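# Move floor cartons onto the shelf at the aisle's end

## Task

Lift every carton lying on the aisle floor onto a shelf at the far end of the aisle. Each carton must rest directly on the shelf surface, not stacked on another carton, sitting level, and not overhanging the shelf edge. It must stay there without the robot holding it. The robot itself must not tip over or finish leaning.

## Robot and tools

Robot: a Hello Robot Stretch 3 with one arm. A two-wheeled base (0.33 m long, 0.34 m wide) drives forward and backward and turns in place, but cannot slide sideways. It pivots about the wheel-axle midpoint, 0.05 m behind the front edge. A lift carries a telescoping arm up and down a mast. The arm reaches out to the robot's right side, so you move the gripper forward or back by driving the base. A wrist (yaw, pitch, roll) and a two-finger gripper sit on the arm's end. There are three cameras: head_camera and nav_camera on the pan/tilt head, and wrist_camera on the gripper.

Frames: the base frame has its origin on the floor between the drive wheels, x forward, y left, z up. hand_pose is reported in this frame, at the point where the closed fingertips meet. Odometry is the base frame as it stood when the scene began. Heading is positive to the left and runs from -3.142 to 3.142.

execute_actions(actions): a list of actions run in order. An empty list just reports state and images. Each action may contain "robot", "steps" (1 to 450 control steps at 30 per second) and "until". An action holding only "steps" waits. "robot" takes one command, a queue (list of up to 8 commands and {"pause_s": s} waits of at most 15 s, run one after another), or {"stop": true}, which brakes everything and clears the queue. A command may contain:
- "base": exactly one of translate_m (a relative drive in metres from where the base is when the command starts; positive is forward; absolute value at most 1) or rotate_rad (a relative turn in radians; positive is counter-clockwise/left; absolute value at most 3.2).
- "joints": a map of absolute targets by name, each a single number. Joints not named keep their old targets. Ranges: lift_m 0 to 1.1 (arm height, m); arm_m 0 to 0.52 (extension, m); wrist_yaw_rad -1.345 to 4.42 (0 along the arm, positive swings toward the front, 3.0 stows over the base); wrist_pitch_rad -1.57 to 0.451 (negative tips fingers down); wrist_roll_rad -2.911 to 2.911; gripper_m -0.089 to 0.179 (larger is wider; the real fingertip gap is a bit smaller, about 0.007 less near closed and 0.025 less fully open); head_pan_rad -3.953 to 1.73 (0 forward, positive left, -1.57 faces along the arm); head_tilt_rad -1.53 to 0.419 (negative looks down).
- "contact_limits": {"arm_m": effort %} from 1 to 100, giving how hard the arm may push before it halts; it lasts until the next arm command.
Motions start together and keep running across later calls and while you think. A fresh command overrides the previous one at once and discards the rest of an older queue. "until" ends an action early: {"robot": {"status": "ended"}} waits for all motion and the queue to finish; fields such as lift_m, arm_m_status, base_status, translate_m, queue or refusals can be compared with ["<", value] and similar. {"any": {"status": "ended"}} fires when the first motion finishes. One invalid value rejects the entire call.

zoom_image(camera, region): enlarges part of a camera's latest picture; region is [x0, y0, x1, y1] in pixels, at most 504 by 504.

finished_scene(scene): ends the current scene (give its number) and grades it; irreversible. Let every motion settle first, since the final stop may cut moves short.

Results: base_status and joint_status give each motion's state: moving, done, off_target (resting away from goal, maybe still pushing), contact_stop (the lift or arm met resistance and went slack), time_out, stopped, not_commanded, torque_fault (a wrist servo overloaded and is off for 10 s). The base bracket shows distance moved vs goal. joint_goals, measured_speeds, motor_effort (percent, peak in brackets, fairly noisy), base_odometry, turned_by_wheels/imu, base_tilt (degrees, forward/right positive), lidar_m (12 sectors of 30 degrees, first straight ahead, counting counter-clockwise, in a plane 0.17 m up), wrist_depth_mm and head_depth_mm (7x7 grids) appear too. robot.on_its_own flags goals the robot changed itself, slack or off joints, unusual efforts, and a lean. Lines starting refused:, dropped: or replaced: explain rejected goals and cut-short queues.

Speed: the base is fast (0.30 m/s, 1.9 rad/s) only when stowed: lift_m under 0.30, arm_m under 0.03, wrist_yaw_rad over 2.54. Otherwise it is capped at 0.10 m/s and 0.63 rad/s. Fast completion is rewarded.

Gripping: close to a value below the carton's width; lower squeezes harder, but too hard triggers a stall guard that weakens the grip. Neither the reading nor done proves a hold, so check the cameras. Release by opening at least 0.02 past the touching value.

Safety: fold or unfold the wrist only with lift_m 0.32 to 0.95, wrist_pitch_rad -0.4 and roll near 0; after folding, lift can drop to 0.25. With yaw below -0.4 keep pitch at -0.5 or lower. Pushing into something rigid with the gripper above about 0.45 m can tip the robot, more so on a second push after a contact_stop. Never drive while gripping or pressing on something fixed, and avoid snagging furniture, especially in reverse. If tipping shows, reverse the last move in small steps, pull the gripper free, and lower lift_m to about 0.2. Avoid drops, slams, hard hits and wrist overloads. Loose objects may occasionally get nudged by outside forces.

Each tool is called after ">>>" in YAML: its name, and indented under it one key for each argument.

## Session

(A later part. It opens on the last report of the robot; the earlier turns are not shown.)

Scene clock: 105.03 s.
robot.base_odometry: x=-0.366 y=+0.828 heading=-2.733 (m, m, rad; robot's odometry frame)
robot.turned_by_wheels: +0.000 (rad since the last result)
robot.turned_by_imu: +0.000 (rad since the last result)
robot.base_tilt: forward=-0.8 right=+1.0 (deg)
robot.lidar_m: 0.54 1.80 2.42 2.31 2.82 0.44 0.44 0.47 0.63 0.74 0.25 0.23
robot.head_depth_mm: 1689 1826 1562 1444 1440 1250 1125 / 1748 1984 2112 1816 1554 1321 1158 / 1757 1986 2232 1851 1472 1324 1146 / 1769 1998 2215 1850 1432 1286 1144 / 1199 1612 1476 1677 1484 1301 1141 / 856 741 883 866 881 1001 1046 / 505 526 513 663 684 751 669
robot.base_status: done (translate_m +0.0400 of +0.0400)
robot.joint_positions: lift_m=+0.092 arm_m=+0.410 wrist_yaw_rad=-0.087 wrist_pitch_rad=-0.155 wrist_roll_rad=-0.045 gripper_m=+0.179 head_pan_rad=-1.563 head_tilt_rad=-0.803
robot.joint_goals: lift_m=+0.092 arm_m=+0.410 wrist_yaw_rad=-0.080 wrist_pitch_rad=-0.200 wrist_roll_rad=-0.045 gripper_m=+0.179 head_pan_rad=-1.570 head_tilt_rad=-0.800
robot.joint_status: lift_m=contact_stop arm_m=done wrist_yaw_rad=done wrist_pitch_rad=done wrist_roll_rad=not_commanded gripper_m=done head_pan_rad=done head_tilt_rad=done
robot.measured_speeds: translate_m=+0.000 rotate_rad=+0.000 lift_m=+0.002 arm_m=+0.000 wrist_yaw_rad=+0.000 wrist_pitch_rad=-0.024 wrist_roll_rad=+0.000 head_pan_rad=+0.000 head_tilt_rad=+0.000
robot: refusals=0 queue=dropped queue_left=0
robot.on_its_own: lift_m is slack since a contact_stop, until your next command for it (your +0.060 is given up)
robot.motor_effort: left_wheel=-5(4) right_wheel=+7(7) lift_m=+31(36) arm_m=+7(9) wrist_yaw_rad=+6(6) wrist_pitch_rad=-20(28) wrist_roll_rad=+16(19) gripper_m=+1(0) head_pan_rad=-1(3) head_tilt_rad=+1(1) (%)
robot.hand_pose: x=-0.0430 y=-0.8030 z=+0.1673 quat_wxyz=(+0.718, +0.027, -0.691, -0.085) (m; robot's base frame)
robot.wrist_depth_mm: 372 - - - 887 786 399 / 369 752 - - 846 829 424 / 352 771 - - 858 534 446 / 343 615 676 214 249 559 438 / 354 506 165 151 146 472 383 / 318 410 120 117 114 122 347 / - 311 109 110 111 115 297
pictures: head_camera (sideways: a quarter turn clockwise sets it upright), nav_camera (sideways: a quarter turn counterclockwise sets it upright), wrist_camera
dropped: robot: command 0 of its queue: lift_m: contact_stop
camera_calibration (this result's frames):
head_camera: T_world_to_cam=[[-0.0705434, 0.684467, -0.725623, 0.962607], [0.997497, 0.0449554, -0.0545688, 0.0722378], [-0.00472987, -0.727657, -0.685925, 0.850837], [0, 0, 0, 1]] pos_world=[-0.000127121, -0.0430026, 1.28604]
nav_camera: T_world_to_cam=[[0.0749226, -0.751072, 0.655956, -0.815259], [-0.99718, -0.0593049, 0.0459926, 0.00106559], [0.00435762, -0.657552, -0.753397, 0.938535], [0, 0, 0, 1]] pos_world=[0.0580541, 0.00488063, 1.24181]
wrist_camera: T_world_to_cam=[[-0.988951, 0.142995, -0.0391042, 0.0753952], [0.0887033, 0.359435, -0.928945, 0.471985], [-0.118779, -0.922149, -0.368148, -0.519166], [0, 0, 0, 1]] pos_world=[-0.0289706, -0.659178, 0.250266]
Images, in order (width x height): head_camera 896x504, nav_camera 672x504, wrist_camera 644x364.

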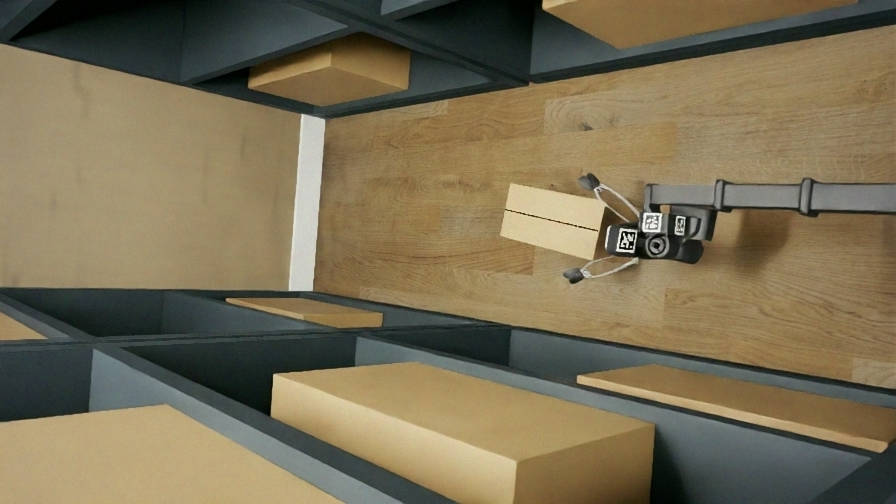

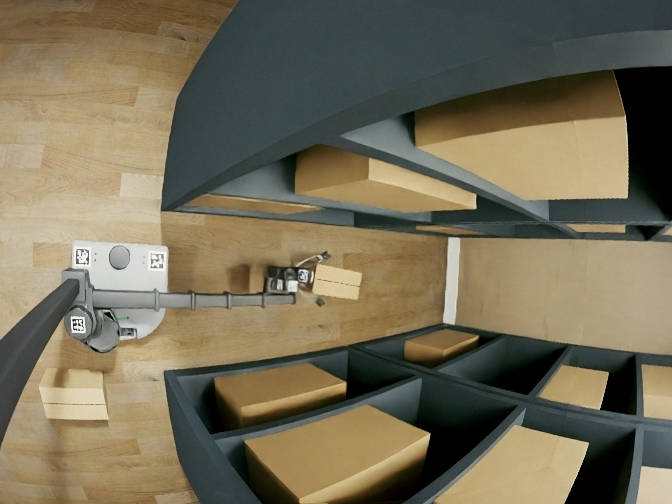

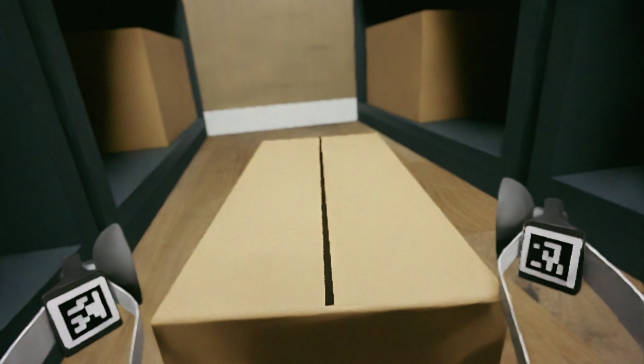

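>>> execute_actions:
  actions:
    - {"robot":[{"joints":{"lift_m":0.33}},{"joints":{"wrist_pitch_rad":-0.9,"arm_m":0.5,"wrist_roll_rad":0}},{"pause_s":0.3}],"steps":450,"until":{"robot":{"status":"ended"}}}

Scene clock: 112.13 s.
robot.base_odometry: x=-0.366 y=+0.828 heading=-2.733 (m, m, rad; robot's odometry frame)
robot.turned_by_wheels: +0.000 (rad since the last result)
robot.turned_by_imu: +0.000 (rad since the last result)
robot.base_tilt: forward=-0.8 right=+0.9 (deg)
robot.lidar_m: 0.54 1.80 2.42 2.31 2.82 0.44 0.44 0.47 0.63 0.74 0.25 0.23
robot.head_depth_mm: 1701 1828 1545 1448 1445 1254 1125 / 1754 1995 2109 1813 1547 1328 1158 / 1761 1990 2199 1863 1467 1326 1179 / 1773 2033 2200 1832 1440 1311 1147 / 1186 1612 1475 1684 1482 1303 1137 / 853 742 887 862 878 1006 1044 / 506 526 512 664 688 751 670
robot.base_status: done (translate_m +0.0400 of +0.0400)
robot.joint_positions: lift_m=+0.330 arm_m=+0.500 wrist_yaw_rad=-0.083 wrist_pitch_rad=-0.907 wrist_roll_rad=-0.005 gripper_m=+0.179 head_pan_rad=-1.563 head_tilt_rad=-0.803
robot.joint_goals: lift_m=+0.330 arm_m=+0.500 wrist_yaw_rad=-0.080 wrist_pitch_rad=-0.900 wrist_roll_rad=+0.000 gripper_m=+0.179 head_pan_rad=-1.570 head_tilt_rad=-0.800
robot.joint_status: lift_m=done arm_m=done wrist_yaw_rad=done wrist_pitch_rad=done wrist_roll_rad=done gripper_m=done head_pan_rad=done head_tilt_rad=done
robot.measured_speeds: translate_m=+0.000 rotate_rad=+0.000 lift_m=+0.000 arm_m=+0.000 wrist_yaw_rad=+0.000 wrist_pitch_rad=+0.000 wrist_roll_rad=+0.000 head_pan_rad=+0.000 head_tilt_rad=+0.000
robot: refusals=0 queue=done queue_left=0
robot.motor_effort: left_wheel=-4(5) right_wheel=+7(8) lift_m=+38(39) arm_m=+5(6) wrist_yaw_rad=+2(5) wrist_pitch_rad=+3(21) wrist_roll_rad=+3(17) gripper_m=+0(1) head_pan_rad=-3(2) head_tilt_rad=+1(1) (%)
robot.hand_pose: x=-0.0331 y=-0.7830 z=+0.2519 quat_wxyz=(+0.624, +0.284, -0.646, -0.336) (m; robot's base frame)
robot.wrist_depth_mm: 378 575 597 586 574 516 444 / 355 530 540 305 520 517 429 / 378 486 501 281 480 482 409 / 386 446 457 260 433 448 424 / 356 422 429 241 245 416 403 / 336 403 397 225 225 387 382 / - 368 373 363 366 364 357
pictures: head_camera (sideways: a quarter turn clockwise sets it upright), nav_camera (sideways: a quarter turn counterclockwise sets it upright), wrist_camera
camera_calibration (this result's frames):
head_camera: T_world_to_cam=[[-0.0705441, 0.684467, -0.725623, 0.962607], [0.997497, 0.0449564, -0.0545688, 0.0722378], [-0.00472909, -0.727657, -0.685925, 0.850837], [0, 0, 0, 1]] pos_world=[-0.000127075, -0.0430026, 1.28604]
nav_camera: T_world_to_cam=[[0.0749234, -0.751072, 0.655956, -0.815259], [-0.99718, -0.0593059, 0.0459926, 0.00106558], [0.00435833, -0.657552, -0.753397, 0.938535], [0, 0, 0, 1]] pos_world=[0.0580541, 0.00488068, 1.24181]
wrist_camera: T_world_to_cam=[[-0.983205, 0.181986, -0.0137432, 0.110007], [0.170339, 0.888026, -0.427077, 0.832709], [-0.0655179, -0.422246, -0.904111, 0.0597906], [0, 0, 0, 1]] pos_world=[-0.0297655, -0.73424, 0.4112]
Images, in order (width x height): head_camera 896x504, nav_camera 672x504, wrist_camera 644x364.

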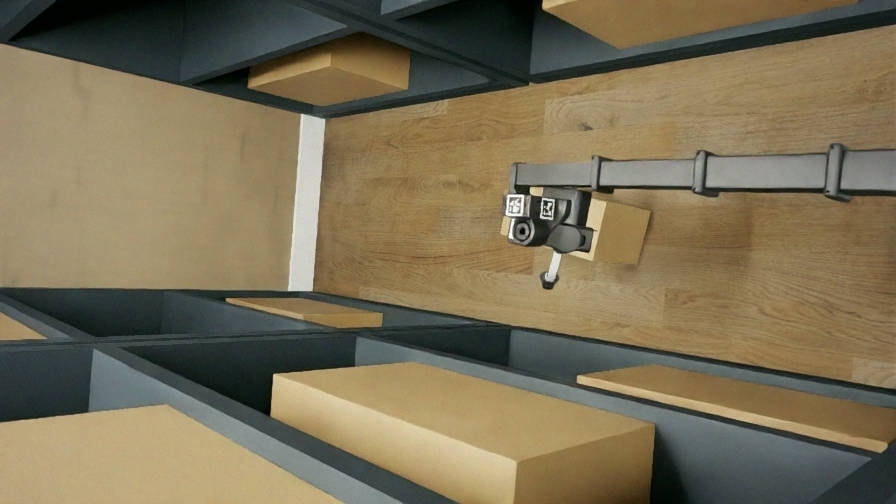

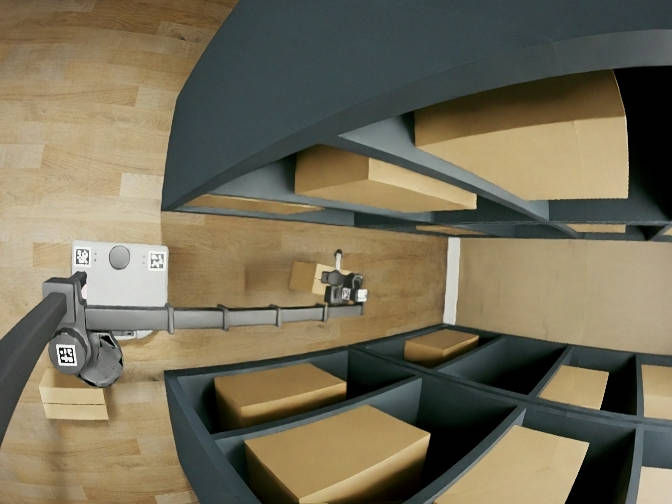

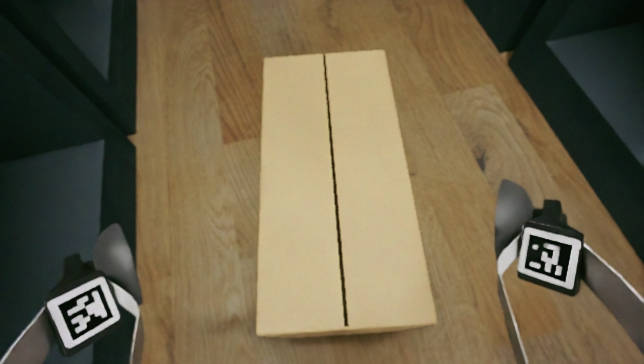

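>>> execute_actions:
  actions:
    - {"robot":[{"base":{"translate_m":-0.012},"joints":{"arm_m":0.52}},{"joints":{"lift_m":0.222}},{"joints":{"gripper_m":0.085}},{"pause_s":1},{"joints":{"lift_m":0.45}},{"joints":{"arm_m":0.0}}],"steps":450,"until":{"robot":{"status":"ended"}}}

Scene clock: 130.33 s.
robot.base_odometry: x=-0.355 y=+0.832 heading=-2.733 (m, m, rad; robot's odometry frame)
robot.turned_by_wheels: +0.000 (rad since the last result)
robot.turned_by_imu: -0.001 (rad since the last result)
robot.base_tilt: forward=-0.8 right=+1.0 (deg)
robot.lidar_m: 0.54 1.81 2.43 2.32 2.82 0.43 0.42 0.45 0.62 1.05 0.29 0.24
robot.head_depth_mm: 1690 1827 1489 1388 1433 1235 1126 / 1748 1978 2115 1821 1544 1329 1166 / 1755 1988 2223 1849 1545 1300 1136 / 1772 2016 2241 1848 1537 922 816 / 1667 1751 1751 1698 1493 1305 1136 / 871 786 897 916 923 1059 1073 / 537 559 541 686 701 751 682
robot.base_status: done (translate_m -0.0120 of -0.0120)
robot.joint_positions: lift_m=+0.450 arm_m=+0.000 wrist_yaw_rad=-0.082 wrist_pitch_rad=-0.919 wrist_roll_rad=+0.000 gripper_m=+0.097 head_pan_rad=-1.563 head_tilt_rad=-0.803
robot.joint_goals: lift_m=+0.450 arm_m=+0.000 wrist_yaw_rad=-0.080 wrist_pitch_rad=-0.900 wrist_roll_rad=+0.000 gripper_m=+0.095 head_pan_rad=-1.570 head_tilt_rad=-0.800
robot.joint_status: lift_m=done arm_m=done wrist_yaw_rad=done wrist_pitch_rad=done wrist_roll_rad=done gripper_m=done head_pan_rad=done head_tilt_rad=done
robot.measured_speeds: translate_m=+0.000 rotate_rad=+0.000 lift_m=+0.000 arm_m=+0.000 wrist_yaw_rad=+0.000 wrist_pitch_rad=+0.000 wrist_roll_rad=+0.000 head_pan_rad=+0.000 head_tilt_rad=+0.000
robot: refusals=0 queue=done queue_left=0
robot.on_its_own: gripper_m is held at +0.095, not at your +0.085, by its stall guard, which is not easing now
robot.motor_effort: left_wheel=-3(7) right_wheel=+5(15) lift_m=+39(41) arm_m=-5(6) wrist_yaw_rad=+1(6) wrist_pitch_rad=+8(9) wrist_roll_rad=+0(3) gripper_m=-23(100) head_pan_rad=-2(3) head_tilt_rad=+1(1) (%)
robot.hand_pose: x=-0.0327 y=-0.2810 z=+0.3701 quat_wxyz=(+0.620, +0.288, -0.646, -0.340) (m; robot's base frame)
robot.wrist_depth_mm: 393 680 199 193 659 549 398 / 376 609 179 176 180 556 416 / 358 535 163 161 162 588 428 / 338 496 150 148 147 568 475 / 321 433 139 137 136 534 460 / 306 - 130 128 127 487 449 / 275 362 122 120 119 468 461
pictures: head_camera (sideways: a quarter turn clockwise sets it upright), nav_camera (sideways: a quarter turn counterclockwise sets it upright), wrist_camera
camera_calibration (this result's frames):
head_camera: T_world_to_cam=[[-0.0705423, 0.684459, -0.72563, 0.962616], [0.997498, 0.0449533, -0.0545692, 0.0722383], [-0.00473094, -0.727664, -0.685918, 0.850827], [0, 0, 0, 1]] pos_world=[-0.000127186, -0.0430027, 1.28604]
nav_camera: T_world_to_cam=[[0.0749214, -0.751065, 0.655963, -0.815269], [-0.99718, -0.0593028, 0.0459931, 0.0010649], [0.00435666, -0.657559, -0.75339, 0.938527], [0, 0, 0, 1]] pos_world=[0.0580541, 0.00487993, 1.24181]
wrist_camera: T_world_to_cam=[[-0.982527, 0.185448, -0.0157927, 0.0223812], [0.175135, 0.892486, -0.415687, 0.434594], [-0.0629937, -0.41119, -0.90937, 0.383828], [0, 0, 0, 1]] pos_world=[-0.0299437, -0.234193, 0.53005]
Images, in order (width x height): head_camera 896x504, nav_camera 672x504, wrist_camera 644x364.

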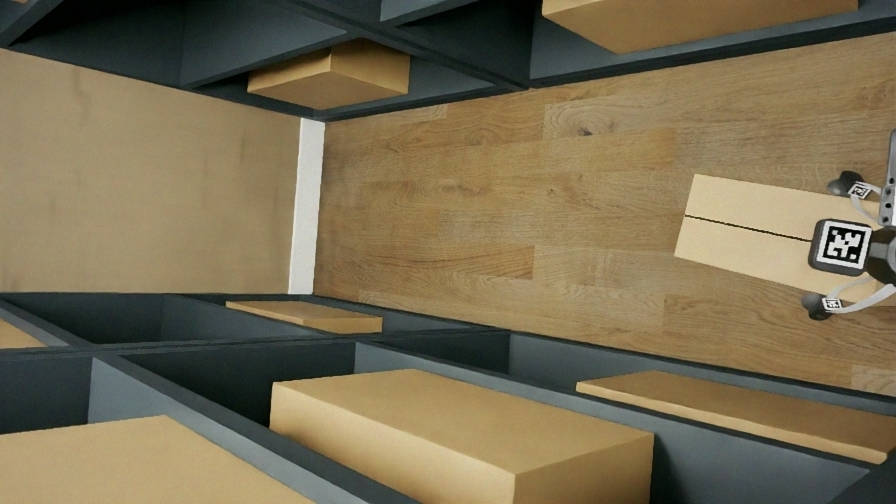

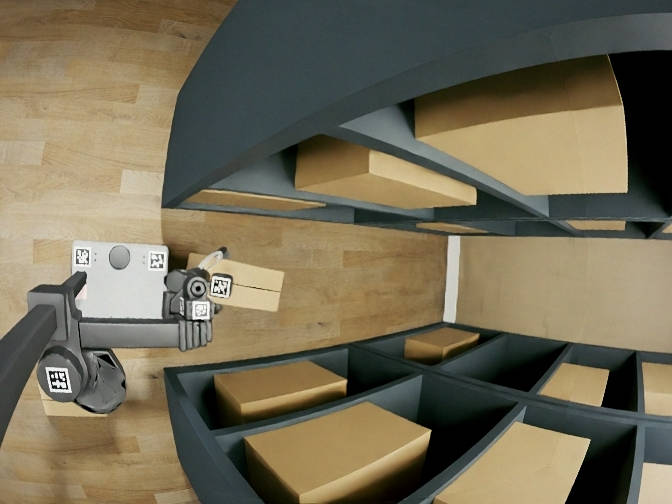

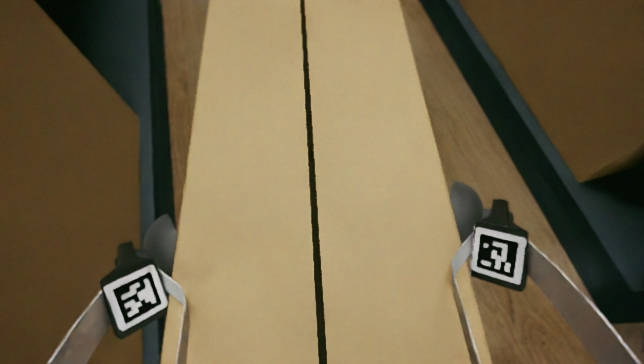

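>>> execute_actions:
  actions:
    - {"robot":[{"joints":{"wrist_yaw_rad":0.4},"base":{"rotate_rad":-0.39}},{"joints":{"wrist_yaw_rad":0.8},"base":{"rotate_rad":-0.39}},{"joints":{"wrist_yaw_rad":1.2},"base":{"rotate_rad":-0.39}},{"joints":{"wrist_yaw_rad":1.57,"head_pan_rad":0,"head_tilt_rad":-0.6},"base":{"rotate_rad":-0.40}}],"steps":450,"until":{"robot":{"status":"ended"}}}

Scene clock: 144.67 s.
robot.base_odometry: x=-0.355 y=+0.832 heading=+1.981 (m, m, rad; robot's odometry frame)
robot.turned_by_wheels: -1.569 (rad since the last result)
robot.turned_by_imu: -1.566 (rad since the last result)
robot.base_tilt: forward=-0.8 right=+1.0 (deg)
robot.lidar_m: 1.05 0.29 0.24 0.53 1.81 2.42 2.31 2.40 0.43 0.42 0.45 0.61
robot.head_depth_mm: 1619 1365 1939 1237 1308 1350 1128 / 1687 1844 1999 1870 1778 1460 1260 / 1710 1898 2109 2286 1844 1492 1251 / 1716 1883 2095 2278 1822 1472 1249 / 1638 1835 2005 2137 1790 1462 1232 / 861 957 1039 1137 1077 1336 1158 / 817 612 634 764 710 724 714
robot.base_status: done (rotate_rad -0.3998 of -0.4000)
robot.joint_positions: lift_m=+0.450 arm_m=+0.000 wrist_yaw_rad=+1.567 wrist_pitch_rad=-0.919 wrist_roll_rad=+0.000 gripper_m=+0.097 head_pan_rad=-0.007 head_tilt_rad=-0.606
robot.joint_goals: lift_m=+0.450 arm_m=+0.000 wrist_yaw_rad=+1.570 wrist_pitch_rad=-0.900 wrist_roll_rad=+0.000 gripper_m=+0.095 head_pan_rad=+0.000 head_tilt_rad=-0.600
robot.joint_status: lift_m=done arm_m=done wrist_yaw_rad=done wrist_pitch_rad=done wrist_roll_rad=done gripper_m=done head_pan_rad=done head_tilt_rad=done
robot.measured_speeds: translate_m=+0.000 rotate_rad=+0.000 lift_m=+0.000 arm_m=+0.000 wrist_yaw_rad=+0.000 wrist_pitch_rad=+0.000 wrist_roll_rad=+0.000 head_pan_rad=+0.000 head_tilt_rad=+0.000
robot: refusals=0 queue=done queue_left=0
robot.on_its_own: gripper_m is held at +0.095, not at your +0.085, by its stall guard, which is not easing now
robot.motor_effort: left_wheel=+3(7) right_wheel=-5(9) lift_m=+38(39) arm_m=-5(5) wrist_yaw_rad=+3(4) wrist_pitch_rad=+8(8) wrist_roll_rad=+0(0) gripper_m=-23(25) head_pan_rad=+3(35) head_tilt_rad=+2(14) (%)
robot.hand_pose: x=+0.1148 y=-0.1461 z=+0.3701 quat_wxyz=(+0.671, +0.669, -0.227, +0.225) (m; robot's base frame)
robot.wrist_depth_mm: 503 734 200 192 555 424 398 / 487 678 178 175 180 489 490 / 468 626 164 161 161 529 316 / 455 582 151 148 147 495 342 / 441 545 140 138 136 444 515 / 413 - 130 128 127 487 495 / 483 475 122 120 119 462 462
pictures: head_camera (sideways: a quarter turn clockwise sets it upright), nav_camera (sideways: a quarter turn counterclockwise sets it upright), wrist_camera
camera_calibration (this result's frames):
head_camera: T_world_to_cam=[[-0.530108, -0.0614178, -0.845703, 1.12194], [-0.0186236, 0.997976, -0.0608026, 0.0865667], [0.847726, -0.0164819, -0.530179, 0.643029], [0, 0, 0, 1]] pos_world=[0.0512509, -0.00688592, 1.29501]
nav_camera: T_world_to_cam=[[0.609122, 0.064711, 0.790432, -0.993777], [0.0343777, -0.997883, 0.0552025, -0.0172302], [0.792331, -0.00645183, -0.610057, 0.747292], [0, 0, 0, 1]] pos_world=[0.0138214, 0.051936, 1.24236]
wrist_camera: T_world_to_cam=[[-0.108594, -0.993961, -0.0157822, -0.130289], [-0.903431, 0.105302, -0.4156, 0.297106], [0.414752, -0.0308737, -0.90941, 0.449325], [0, 0, 0, 1]] pos_world=[0.0679074, -0.146916, 0.530042]
Images, in order (width x height): head_camera 896x504, nav_camera 672x504, wrist_camera 644x364.

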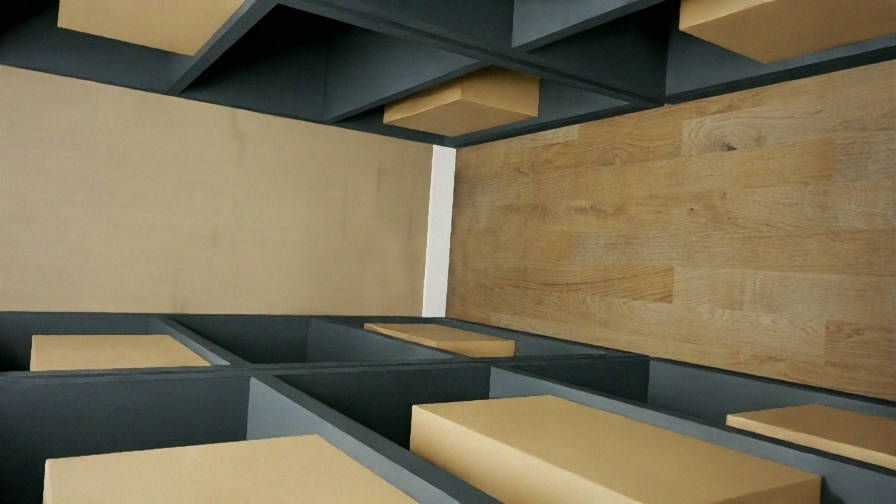

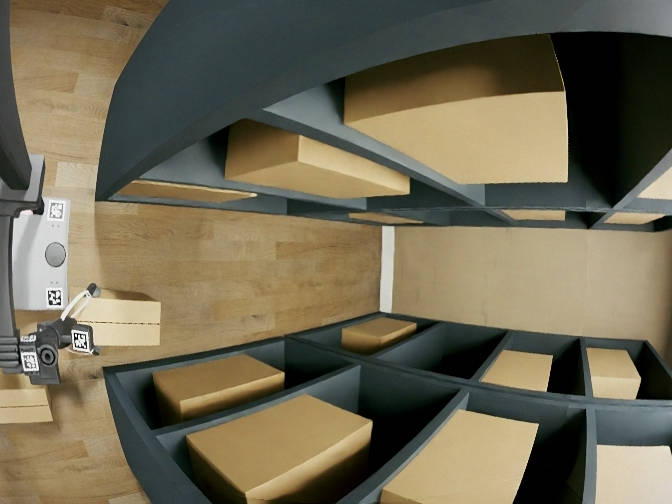

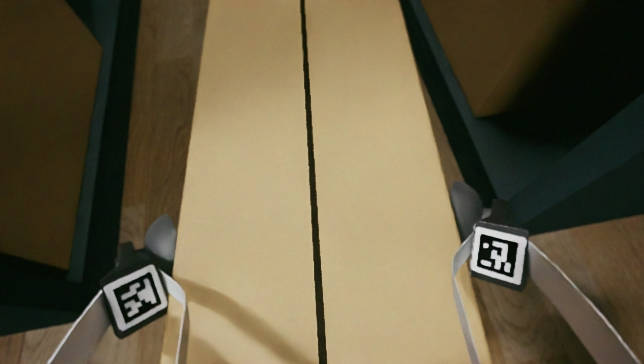

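>>> execute_actions:
  actions:
    - {"robot":[{"base":{"rotate_rad":-0.06}},{"base":{"translate_m":1.0},"joints":{"lift_m":0.77}}],"steps":450,"until":{"robot":{"status":"ended"}}}
    - {"robot":[{"base":{"translate_m":0.4}}],"steps":450,"until":{"robot":{"status":"ended"}}}

Scene clock: 166.37 s.
robot.base_odometry: x=-0.835 y=+2.147 heading=+1.921 (m, m, rad; robot's odometry frame)
robot.turned_by_wheels: -0.060 (rad since the last result)
robot.turned_by_imu: -0.065 (rad since the last result)
robot.base_tilt: forward=-0.8 right=+0.9 (deg)
robot.lidar_m: 0.62 0.53 0.36 0.35 0.43 0.42 0.96 0.47 0.40 0.45 0.32 0.41
robot.head_depth_mm: 495 548 613 671 749 841 754 / 494 545 610 692 798 897 985 / 492 543 607 688 792 935 1138 / 489 542 603 682 788 924 1128 / 488 539 599 678 781 923 1122 / 486 535 597 675 774 911 1106 / 484 532 594 673 771 903 1104
robot.base_status: done (translate_m +0.4000 of +0.4000)
robot.joint_positions: lift_m=+0.770 arm_m=+0.000 wrist_yaw_rad=+1.567 wrist_pitch_rad=-0.920 wrist_roll_rad=+0.000 gripper_m=+0.097 head_pan_rad=-0.007 head_tilt_rad=-0.606
robot.joint_goals: lift_m=+0.770 arm_m=+0.000 wrist_yaw_rad=+1.570 wrist_pitch_rad=-0.900 wrist_roll_rad=+0.000 gripper_m=+0.095 head_pan_rad=+0.000 head_tilt_rad=-0.600
robot.joint_status: lift_m=done arm_m=done wrist_yaw_rad=done wrist_pitch_rad=done wrist_roll_rad=done gripper_m=done head_pan_rad=done head_tilt_rad=done
robot.measured_speeds: translate_m=+0.000 rotate_rad=+0.000 lift_m=+0.000 arm_m=+0.000 wrist_yaw_rad=+0.000 wrist_pitch_rad=+0.000 wrist_roll_rad=+0.000 head_pan_rad=+0.000 head_tilt_rad=+0.000
robot: refusals=0 queue=done queue_left=0
robot.on_its_own: gripper_m is held at +0.095, not at your +0.085, by its stall guard, which is not easing now
robot.motor_effort: left_wheel=+3(7) right_wheel=-4(10) lift_m=+39(41) arm_m=-5(5) wrist_yaw_rad=+3(3) wrist_pitch_rad=+9(9) wrist_roll_rad=+0(0) gripper_m=-23(23) head_pan_rad=+2(3) head_tilt_rad=+2(2) (%)
robot.hand_pose: x=+0.1146 y=-0.1460 z=+0.6900 quat_wxyz=(+0.671, +0.669, -0.227, +0.224) (m; robot's base frame)
robot.wrist_depth_mm: 534 569 199 194 429 442 434 / 615 656 179 175 180 404 399 / 679 780 163 161 162 372 367 / 661 888 149 148 146 346 340 / 625 825 139 137 136 324 318 / 596 - 130 129 127 296 300 / 549 699 122 120 119 281 278
pictures: head_camera (sideways: a quarter turn clockwise sets it upright), nav_camera (sideways: a quarter turn counterclockwise sets it upright), wrist_camera
camera_calibration (this result's frames):
head_camera: T_world_to_cam=[[-0.52982, -0.0614869, -0.845878, 1.12217], [-0.01873, 0.997974, -0.0608111, 0.0865785], [0.847903, -0.0163757, -0.529898, 0.642663], [0, 0, 0, 1]] pos_world=[0.051254, -0.00688022, 1.29503]
nav_camera: T_world_to_cam=[[0.608852, 0.0647901, 0.790633, -0.994038], [0.0344859, -0.997879, 0.0552163, -0.0172488], [0.792534, -0.00635283, -0.609795, 0.746949], [0, 0, 0, 1]] pos_world=[0.0138345, 0.0519368, 1.24236]
wrist_camera: T_world_to_cam=[[-0.10835, -0.993989, -0.0156888, -0.125323], [-0.903831, 0.105069, -0.414789, 0.429319], [0.413944, -0.0307623, -0.909782, 0.740675], [0, 0, 0, 1]] pos_world=[0.0678553, -0.146893, 0.849964]
Images, in order (width x height): head_camera 896x504, nav_camera 672x504, wrist_camera 644x364.

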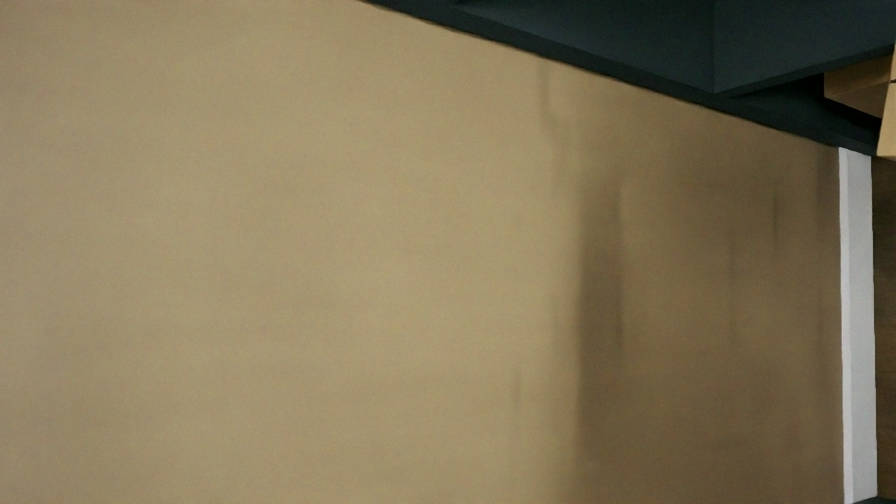

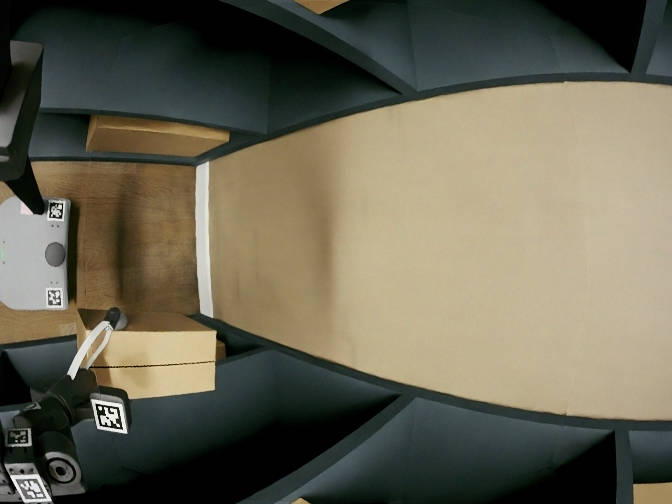

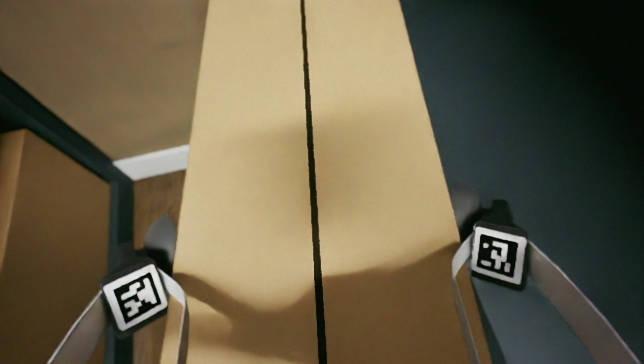

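>>> execute_actions:
  actions:
    - {"robot":[{"base":{"translate_m":0.19},"joints":{"head_pan_rad":-1.6,"head_tilt_rad":-0.8}},{"joints":{"arm_m":0.11}},{"joints":{"wrist_yaw_rad":0.0}},{"joints":{"arm_m":0.135},"contact_limits":{"arm_m":25}},{"pause_s":0.3}],"steps":450,"until":{"robot":{"status":"ended"}}}

Scene clock: 177.07 s.
robot.base_odometry: x=-0.901 y=+2.326 heading=+1.921 (m, m, rad; robot's odometry frame)
robot.turned_by_wheels: +0.000 (rad since the last result)
robot.turned_by_imu: +0.000 (rad since the last result)
robot.base_tilt: forward=-0.9 right=+0.8 (deg)
robot.lidar_m: 0.43 0.43 0.38 0.35 0.36 0.57 1.02 0.54 0.32 0.30 0.30 0.39
robot.head_depth_mm: - - 306 366 406 - - / - - 304 363 - - 1057 / - - 302 360 - 729 1052 / - - 300 357 382 708 855 / - - 301 354 641 734 851 / - 649 394 394 832 760 834 / 604 658 518 414 822 753 828
robot.base_status: done (translate_m +0.1900 of +0.1900)
robot.joint_positions: lift_m=+0.770 arm_m=+0.112 wrist_yaw_rad=+0.003 wrist_pitch_rad=-0.920 wrist_roll_rad=+0.000 gripper_m=+0.097 head_pan_rad=-1.593 head_tilt_rad=-0.791
robot.joint_goals: lift_m=+0.770 arm_m=+0.113 wrist_yaw_rad=+0.000 wrist_pitch_rad=-0.900 wrist_roll_rad=+0.000 gripper_m=+0.095 head_pan_rad=-1.600 head_tilt_rad=-0.800
robot.joint_status: lift_m=done arm_m=contact_stop wrist_yaw_rad=done wrist_pitch_rad=done wrist_roll_rad=done gripper_m=done head_pan_rad=done head_tilt_rad=done
robot.measured_speeds: translate_m=+0.000 rotate_rad=+0.000 lift_m=+0.001 arm_m=-0.012 wrist_yaw_rad=-0.010 wrist_pitch_rad=+0.000 wrist_roll_rad=+0.000 head_pan_rad=+0.000 head_tilt_rad=-0.048
robot: refusals=0 queue=dropped queue_left=0
robot.on_its_own: gripper_m is held at +0.095, not at your +0.085, by its stall guard, which is not easing now; arm_m is slack since a contact_stop, until your next command for it (your +0.135 is given up)
robot.motor_effort: left_wheel=-3(7) right_wheel=+0(6) lift_m=+39(41) arm_m=+9(29) wrist_yaw_rad=-3(4) wrist_pitch_rad=+9(9) wrist_roll_rad=+0(0) gripper_m=-23(23) head_pan_rad=-2(35) head_tilt_rad=-3(14) (%)
robot.contact_limits: arm_m 25 (drawing in: default 30, maximum 49; extending or still: default 41, maximum 66)
robot.hand_pose: x=-0.0212 y=-0.3932 z=+0.6900 quat_wxyz=(+0.634, +0.315, -0.633, -0.314) (m; robot's base frame)
robot.wrist_depth_mm: 370 391 200 193 435 442 396 / 418 425 179 176 180 403 394 / 397 396 163 161 162 369 371 / 365 361 150 148 147 347 342 / 341 340 139 137 136 325 320 / 319 - 130 128 127 294 299 / 300 289 122 120 119 279 280
pictures: head_camera (sideways: a quarter turn clockwise sets it upright), nav_camera (sideways: a quarter turn counterclockwise sets it upright), wrist_camera
dropped: robot: command 3 of its queue: arm_m: contact_stop
camera_calibration (this result's frames):
head_camera: T_world_to_cam=[[-0.0502054, 0.677602, -0.733713, 0.973026], [0.998382, 0.0144104, -0.0550074, 0.0728043], [-0.0267001, -0.735287, -0.677229, 0.83966], [0, 0, 0, 1]] pos_world=[-0.00141631, -0.0429819, 1.28657]
nav_camera: T_world_to_cam=[[0.0525696, -0.745132, 0.664842, -0.826703], [-0.998496, -0.0288638, 0.0466024, 0.000279005], [-0.015535, -0.666293, -0.745529, 0.928425], [0, 0, 0, 1]] pos_world=[0.0581611, 0.00260845, 1.24178]
wrist_camera: T_world_to_cam=[[-0.994704, 0.101574, -0.0156793, 0.0262525], [0.0989054, 0.904548, -0.414742, 0.6681], [-0.0279444, -0.414096, -0.909804, 0.62919], [0, 0, 0, 1]] pos_world=[-0.0223828, -0.346449, 0.84994]
Images, in order (width x height): head_camera 896x504, nav_camera 672x504, wrist_camera 644x364.

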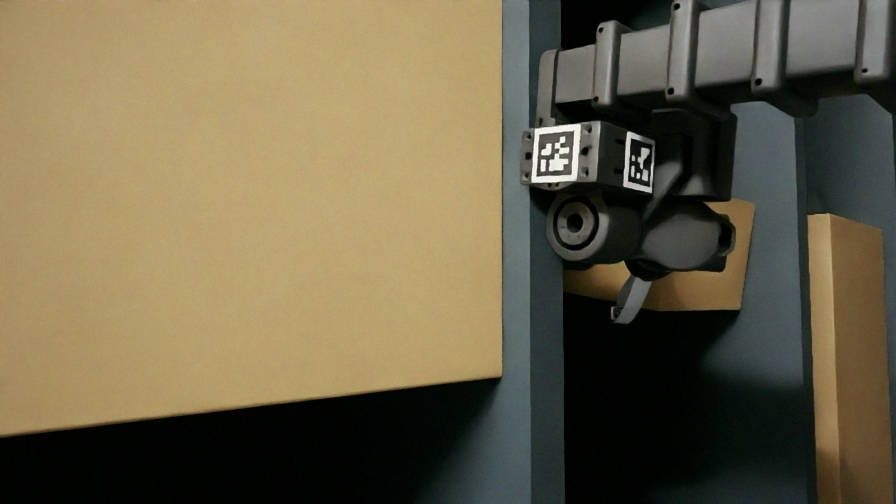

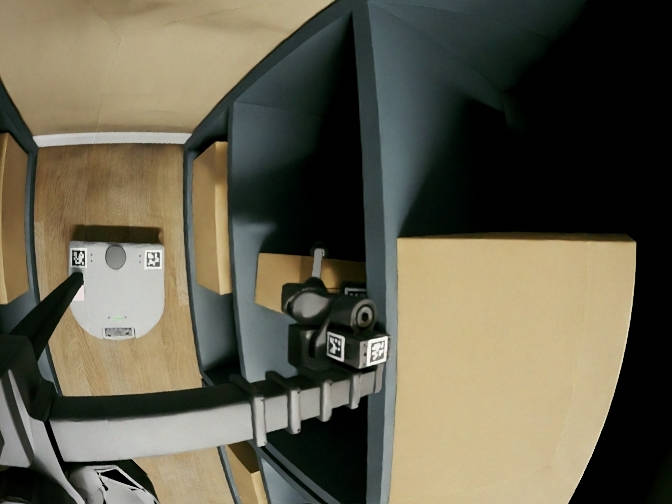

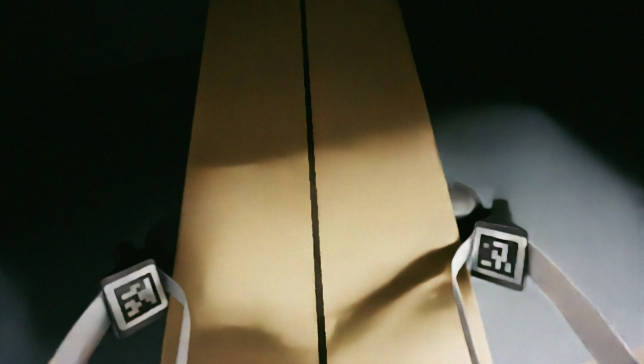

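>>> execute_actions:
  actions:
    - {"robot":[{"joints":{"arm_m":0.10}},{"base":{"translate_m":0.19}},{"joints":{"lift_m":0.758}}],"steps":450,"until":{"robot":{"status":"ended"}}}
    - {"robot":[{"joints":{"gripper_m":0.15}},{"joints":{"lift_m":0.765}},{"joints":{"arm_m":0.0}},{"pause_s":0.2}],"steps":450,"until":{"robot":{"status":"ended"}}}

Scene clock: 188.50 s.
robot.base_odometry: x=-0.966 y=+2.504 heading=+1.921 (m, m, rad; robot's odometry frame)
robot.turned_by_wheels: +0.000 (rad since the last result)
robot.turned_by_imu: -0.124 (rad since the last result)
robot.base_tilt: forward=-0.8 right=+0.9 (deg)
robot.lidar_m: 0.26 0.26 0.30 0.37 0.37 0.44 0.78 0.68 0.31 0.28 0.28 0.29
robot.head_depth_mm: - - 302 363 860 799 - / 298 307 313 356 850 797 - / 377 398 419 408 640 776 - / 596 651 531 423 379 622 - / 593 648 526 419 374 718 820 / 583 638 520 416 367 761 700 / 573 628 514 412 361 754 687
robot.base_status: done (translate_m +0.1900 of +0.1900)
robot.joint_positions: lift_m=+0.765 arm_m=+0.000 wrist_yaw_rad=+0.002 wrist_pitch_rad=-0.908 wrist_roll_rad=+0.000 gripper_m=+0.150 head_pan_rad=-1.593 head_tilt_rad=-0.791
robot.joint_goals: lift_m=+0.765 arm_m=+0.000 wrist_yaw_rad=+0.000 wrist_pitch_rad=-0.900 wrist_roll_rad=+0.000 gripper_m=+0.150 head_pan_rad=-1.600 head_tilt_rad=-0.800
robot.joint_status: lift_m=done arm_m=done wrist_yaw_rad=done wrist_pitch_rad=done wrist_roll_rad=done gripper_m=done head_pan_rad=done head_tilt_rad=done
robot.measured_speeds: translate_m=+0.000 rotate_rad=+0.000 lift_m=+0.000 arm_m=+0.000 wrist_yaw_rad=+0.000 wrist_pitch_rad=+0.000 wrist_roll_rad=+0.000 head_pan_rad=+0.000 head_tilt_rad=+0.000
robot: refusals=0 queue=done queue_left=0
robot.motor_effort: left_wheel=+1(6) right_wheel=-2(25) lift_m=+38(47) arm_m=-5(12) wrist_yaw_rad=-2(3) wrist_pitch_rad=+3(9) wrist_roll_rad=+0(0) gripper_m=-1(94) head_pan_rad=-2(3) head_tilt_rad=-3(3) (%)
robot.hand_pose: x=-0.0213 y=-0.2839 z=+0.6867 quat_wxyz=(+0.636, +0.311, -0.635, -0.310) (m; robot's base frame)
robot.wrist_depth_mm: 427 454 204 199 433 442 434 / 436 423 184 181 400 401 395 / 396 389 169 166 358 367 365 / 363 358 180 186 338 344 341 / 336 336 319 274 320 - 815 / 314 - 308 305 720 764 774 / 295 287 294 736 741 723 728
pictures: head_camera (sideways: a quarter turn clockwise sets it upright), nav_camera (sideways: a quarter turn counterclockwise sets it upright), wrist_camera
replaced: robot.lift_m: its motion had ended contact_stop
camera_calibration (this result's frames):
head_camera: T_world_to_cam=[[-0.0500092, 0.677619, -0.733711, 0.973023], [0.998386, 0.0141216, -0.0550073, 0.0728041], [-0.0269129, -0.735278, -0.677231, 0.839664], [0, 0, 0, 1]] pos_world=[-0.00142875, -0.0429797, 1.28657]
nav_camera: T_world_to_cam=[[0.0523539, -0.745148, 0.66484, -0.826699], [-0.998505, -0.0285749, 0.0466023, 0.00027923], [-0.0157278, -0.666286, -0.74553, 0.928428], [0, 0, 0, 1]] pos_world=[0.0581619, 0.00259354, 1.24178]
wrist_camera: T_world_to_cam=[[-0.994618, 0.102208, -0.0169614, 0.0160597], [0.0996761, 0.899329, -0.42576, 0.574032], [-0.028262, -0.425159, -0.904677, 0.664779], [0, 0, 0, 1]] pos_world=[-0.022456, -0.235248, 0.846082]
Images, in order (width x height): head_camera 896x504, nav_camera 672x504, wrist_camera 644x364.

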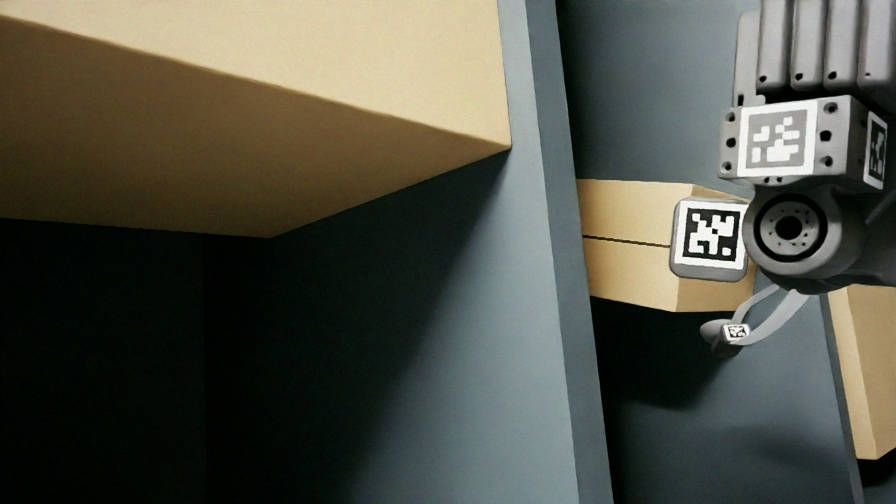

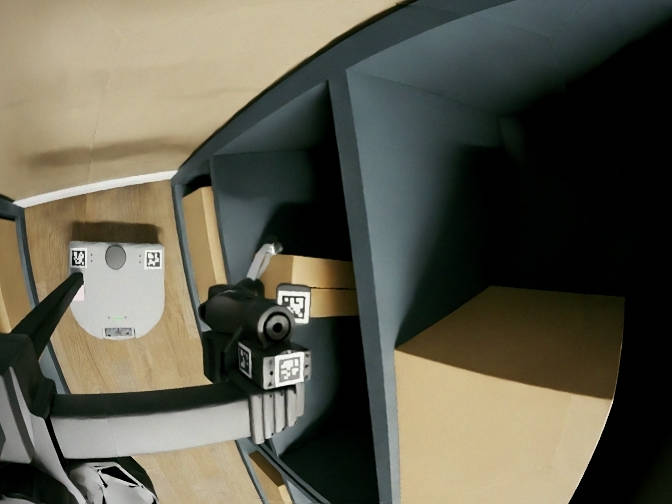

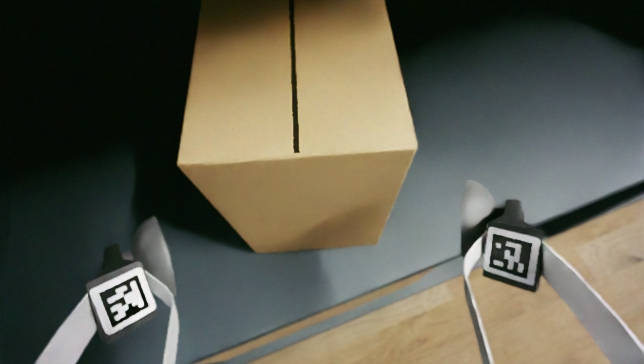

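>>> execute_actions:
  actions:
    - {"robot":[{"joints":{"gripper_m":0.05,"lift_m":0.70}},{"joints":{"arm_m":0.06},"contact_limits":{"arm_m":30}},{"joints":{"arm_m":0.0}},{"base":{"rotate_rad":0.13}},{"base":{"translate_m":-0.4},"joints":{"head_pan_rad":-3.14,"head_tilt_rad":-0.6}}],"steps":450,"until":{"robot":{"status":"ended"}}}

Scene clock: 201.63 s.
robot.base_odometry: x=-0.781 y=+2.149 heading=+2.051 (m, m, rad; robot's odometry frame)
robot.turned_by_wheels: +0.130 (rad since the last result)
robot.turned_by_imu: +0.130 (rad since the last result)
robot.base_tilt: forward=-0.9 right=+1.0 (deg)
robot.lidar_m: 0.66 0.53 0.37 0.44 0.39 0.41 0.99 0.65 0.37 0.68 0.33 0.41
robot.head_depth_mm: 964 896 881 961 838 822 800 / 3571 3725 1255 1322 1171 1180 1217 / 3546 3782 3442 2392 1778 1490 - / 3521 3938 3324 2348 1813 1477 1306 / 3488 3973 3327 2342 1795 1464 1233 / 3505 3877 3313 2217 1727 1455 1228 / 1010 1071 1176 1144 1196 1217 1166
robot.base_status: done (translate_m -0.4000 of -0.4000)
robot.joint_positions: lift_m=+0.700 arm_m=+0.000 wrist_yaw_rad=+0.002 wrist_pitch_rad=-0.910 wrist_roll_rad=+0.000 gripper_m=+0.050 head_pan_rad=-3.133 head_tilt_rad=-0.606
robot.joint_goals: lift_m=+0.700 arm_m=+0.000 wrist_yaw_rad=+0.000 wrist_pitch_rad=-0.900 wrist_roll_rad=+0.000 gripper_m=+0.050 head_pan_rad=-3.140 head_tilt_rad=-0.600
robot.joint_status: lift_m=done arm_m=done wrist_yaw_rad=done wrist_pitch_rad=done wrist_roll_rad=done gripper_m=done head_pan_rad=done head_tilt_rad=done
robot.measured_speeds: translate_m=+0.000 rotate_rad=+0.000 lift_m=+0.000 arm_m=+0.000 wrist_yaw_rad=+0.000 wrist_pitch_rad=+0.000 wrist_roll_rad=+0.000 head_pan_rad=+0.000 head_tilt_rad=+0.000
robot: refusals=0 queue=done queue_left=0
robot.motor_effort: left_wheel=-4(9) right_wheel=+6(9) lift_m=+29(37) arm_m=-5(6) wrist_yaw_rad=-2(1) wrist_pitch_rad=+4(5) wrist_roll_rad=+0(0) gripper_m=+0(98) head_pan_rad=-3(34) head_tilt_rad=+2(13) (%)
robot.hand_pose: x=-0.0213 y=-0.2835 z=+0.6218 quat_wxyz=(+0.635, +0.311, -0.635, -0.311) (m; robot's base frame)
robot.wrist_depth_mm: 365 373 369 361 351 253 183 / 341 340 336 330 326 266 190 / 314 312 307 303 298 279 197 / 289 284 283 280 277 268 237 / 268 265 267 260 262 350 687 / 249 249 - 667 708 710 720 / 406 470 685 691 674 677 676
pictures: head_camera (sideways: a quarter turn clockwise sets it upright), nav_camera (sideways: a quarter turn counterclockwise sets it upright), wrist_camera
camera_calibration (this result's frames):
head_camera: T_world_to_cam=[[0.528785, 0.0698592, -0.845876, 1.11571], [0.0345124, -0.997552, -0.060811, 0.0862535], [-0.848054, 0.0029628, -0.529902, 0.653013], [0, 0, 0, 1]] pos_world=[-0.0391571, 0.00616518, 1.29503]
nav_camera: T_world_to_cam=[[-0.607755, -0.0744119, 0.790631, -0.986613], [-0.0502648, 0.997208, 0.0552161, -0.0167316], [-0.792532, -0.00618302, -0.609799, 0.756623], [0, 0, 0, 1]] pos_world=[-0.000811717, -0.0520526, 1.24236]
wrist_camera: T_world_to_cam=[[-0.994595, 0.102464, -0.0167674, 0.0148372], [0.0998781, 0.900097, -0.424086, 0.545201], [-0.0283612, -0.423469, -0.905467, 0.607171], [0, 0, 0, 1]] pos_world=[-0.0224765, -0.235136, 0.781234]
Images, in order (width x height): head_camera 896x504, nav_camera 672x504, wrist_camera 644x364.

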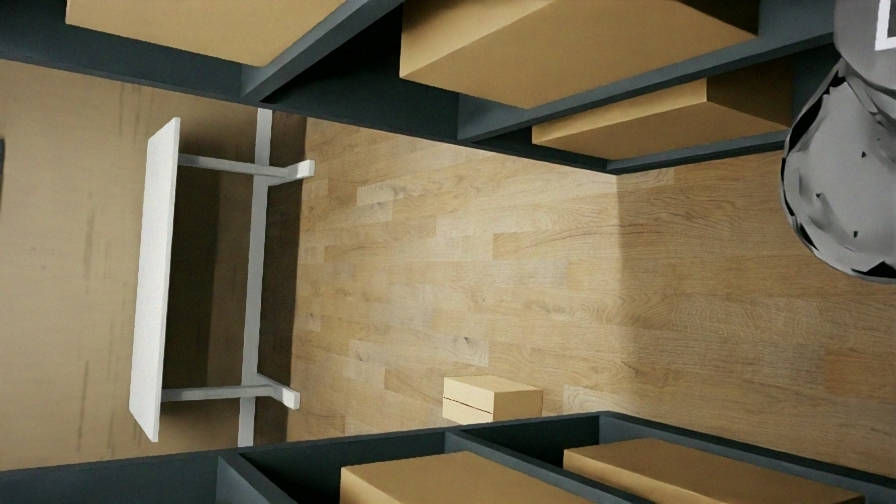

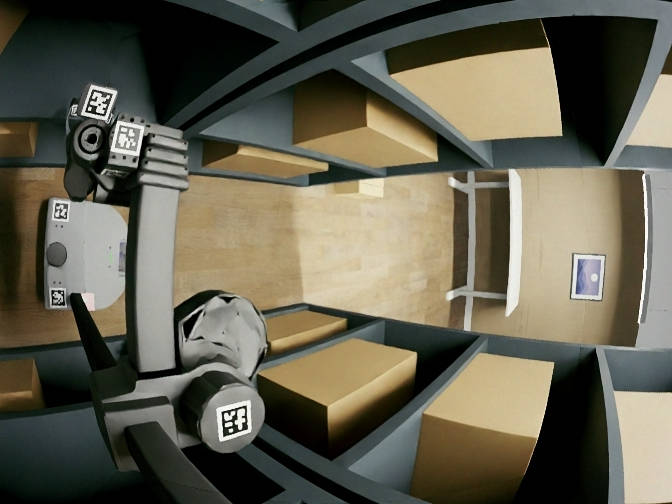

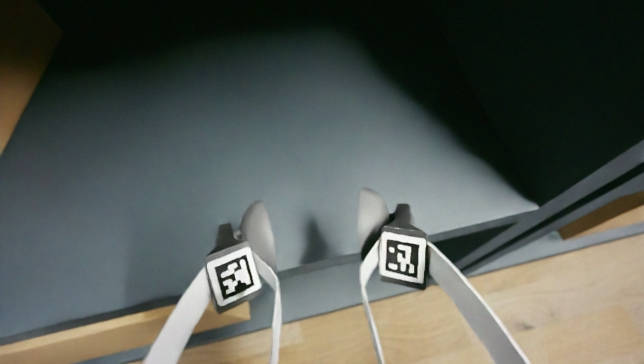

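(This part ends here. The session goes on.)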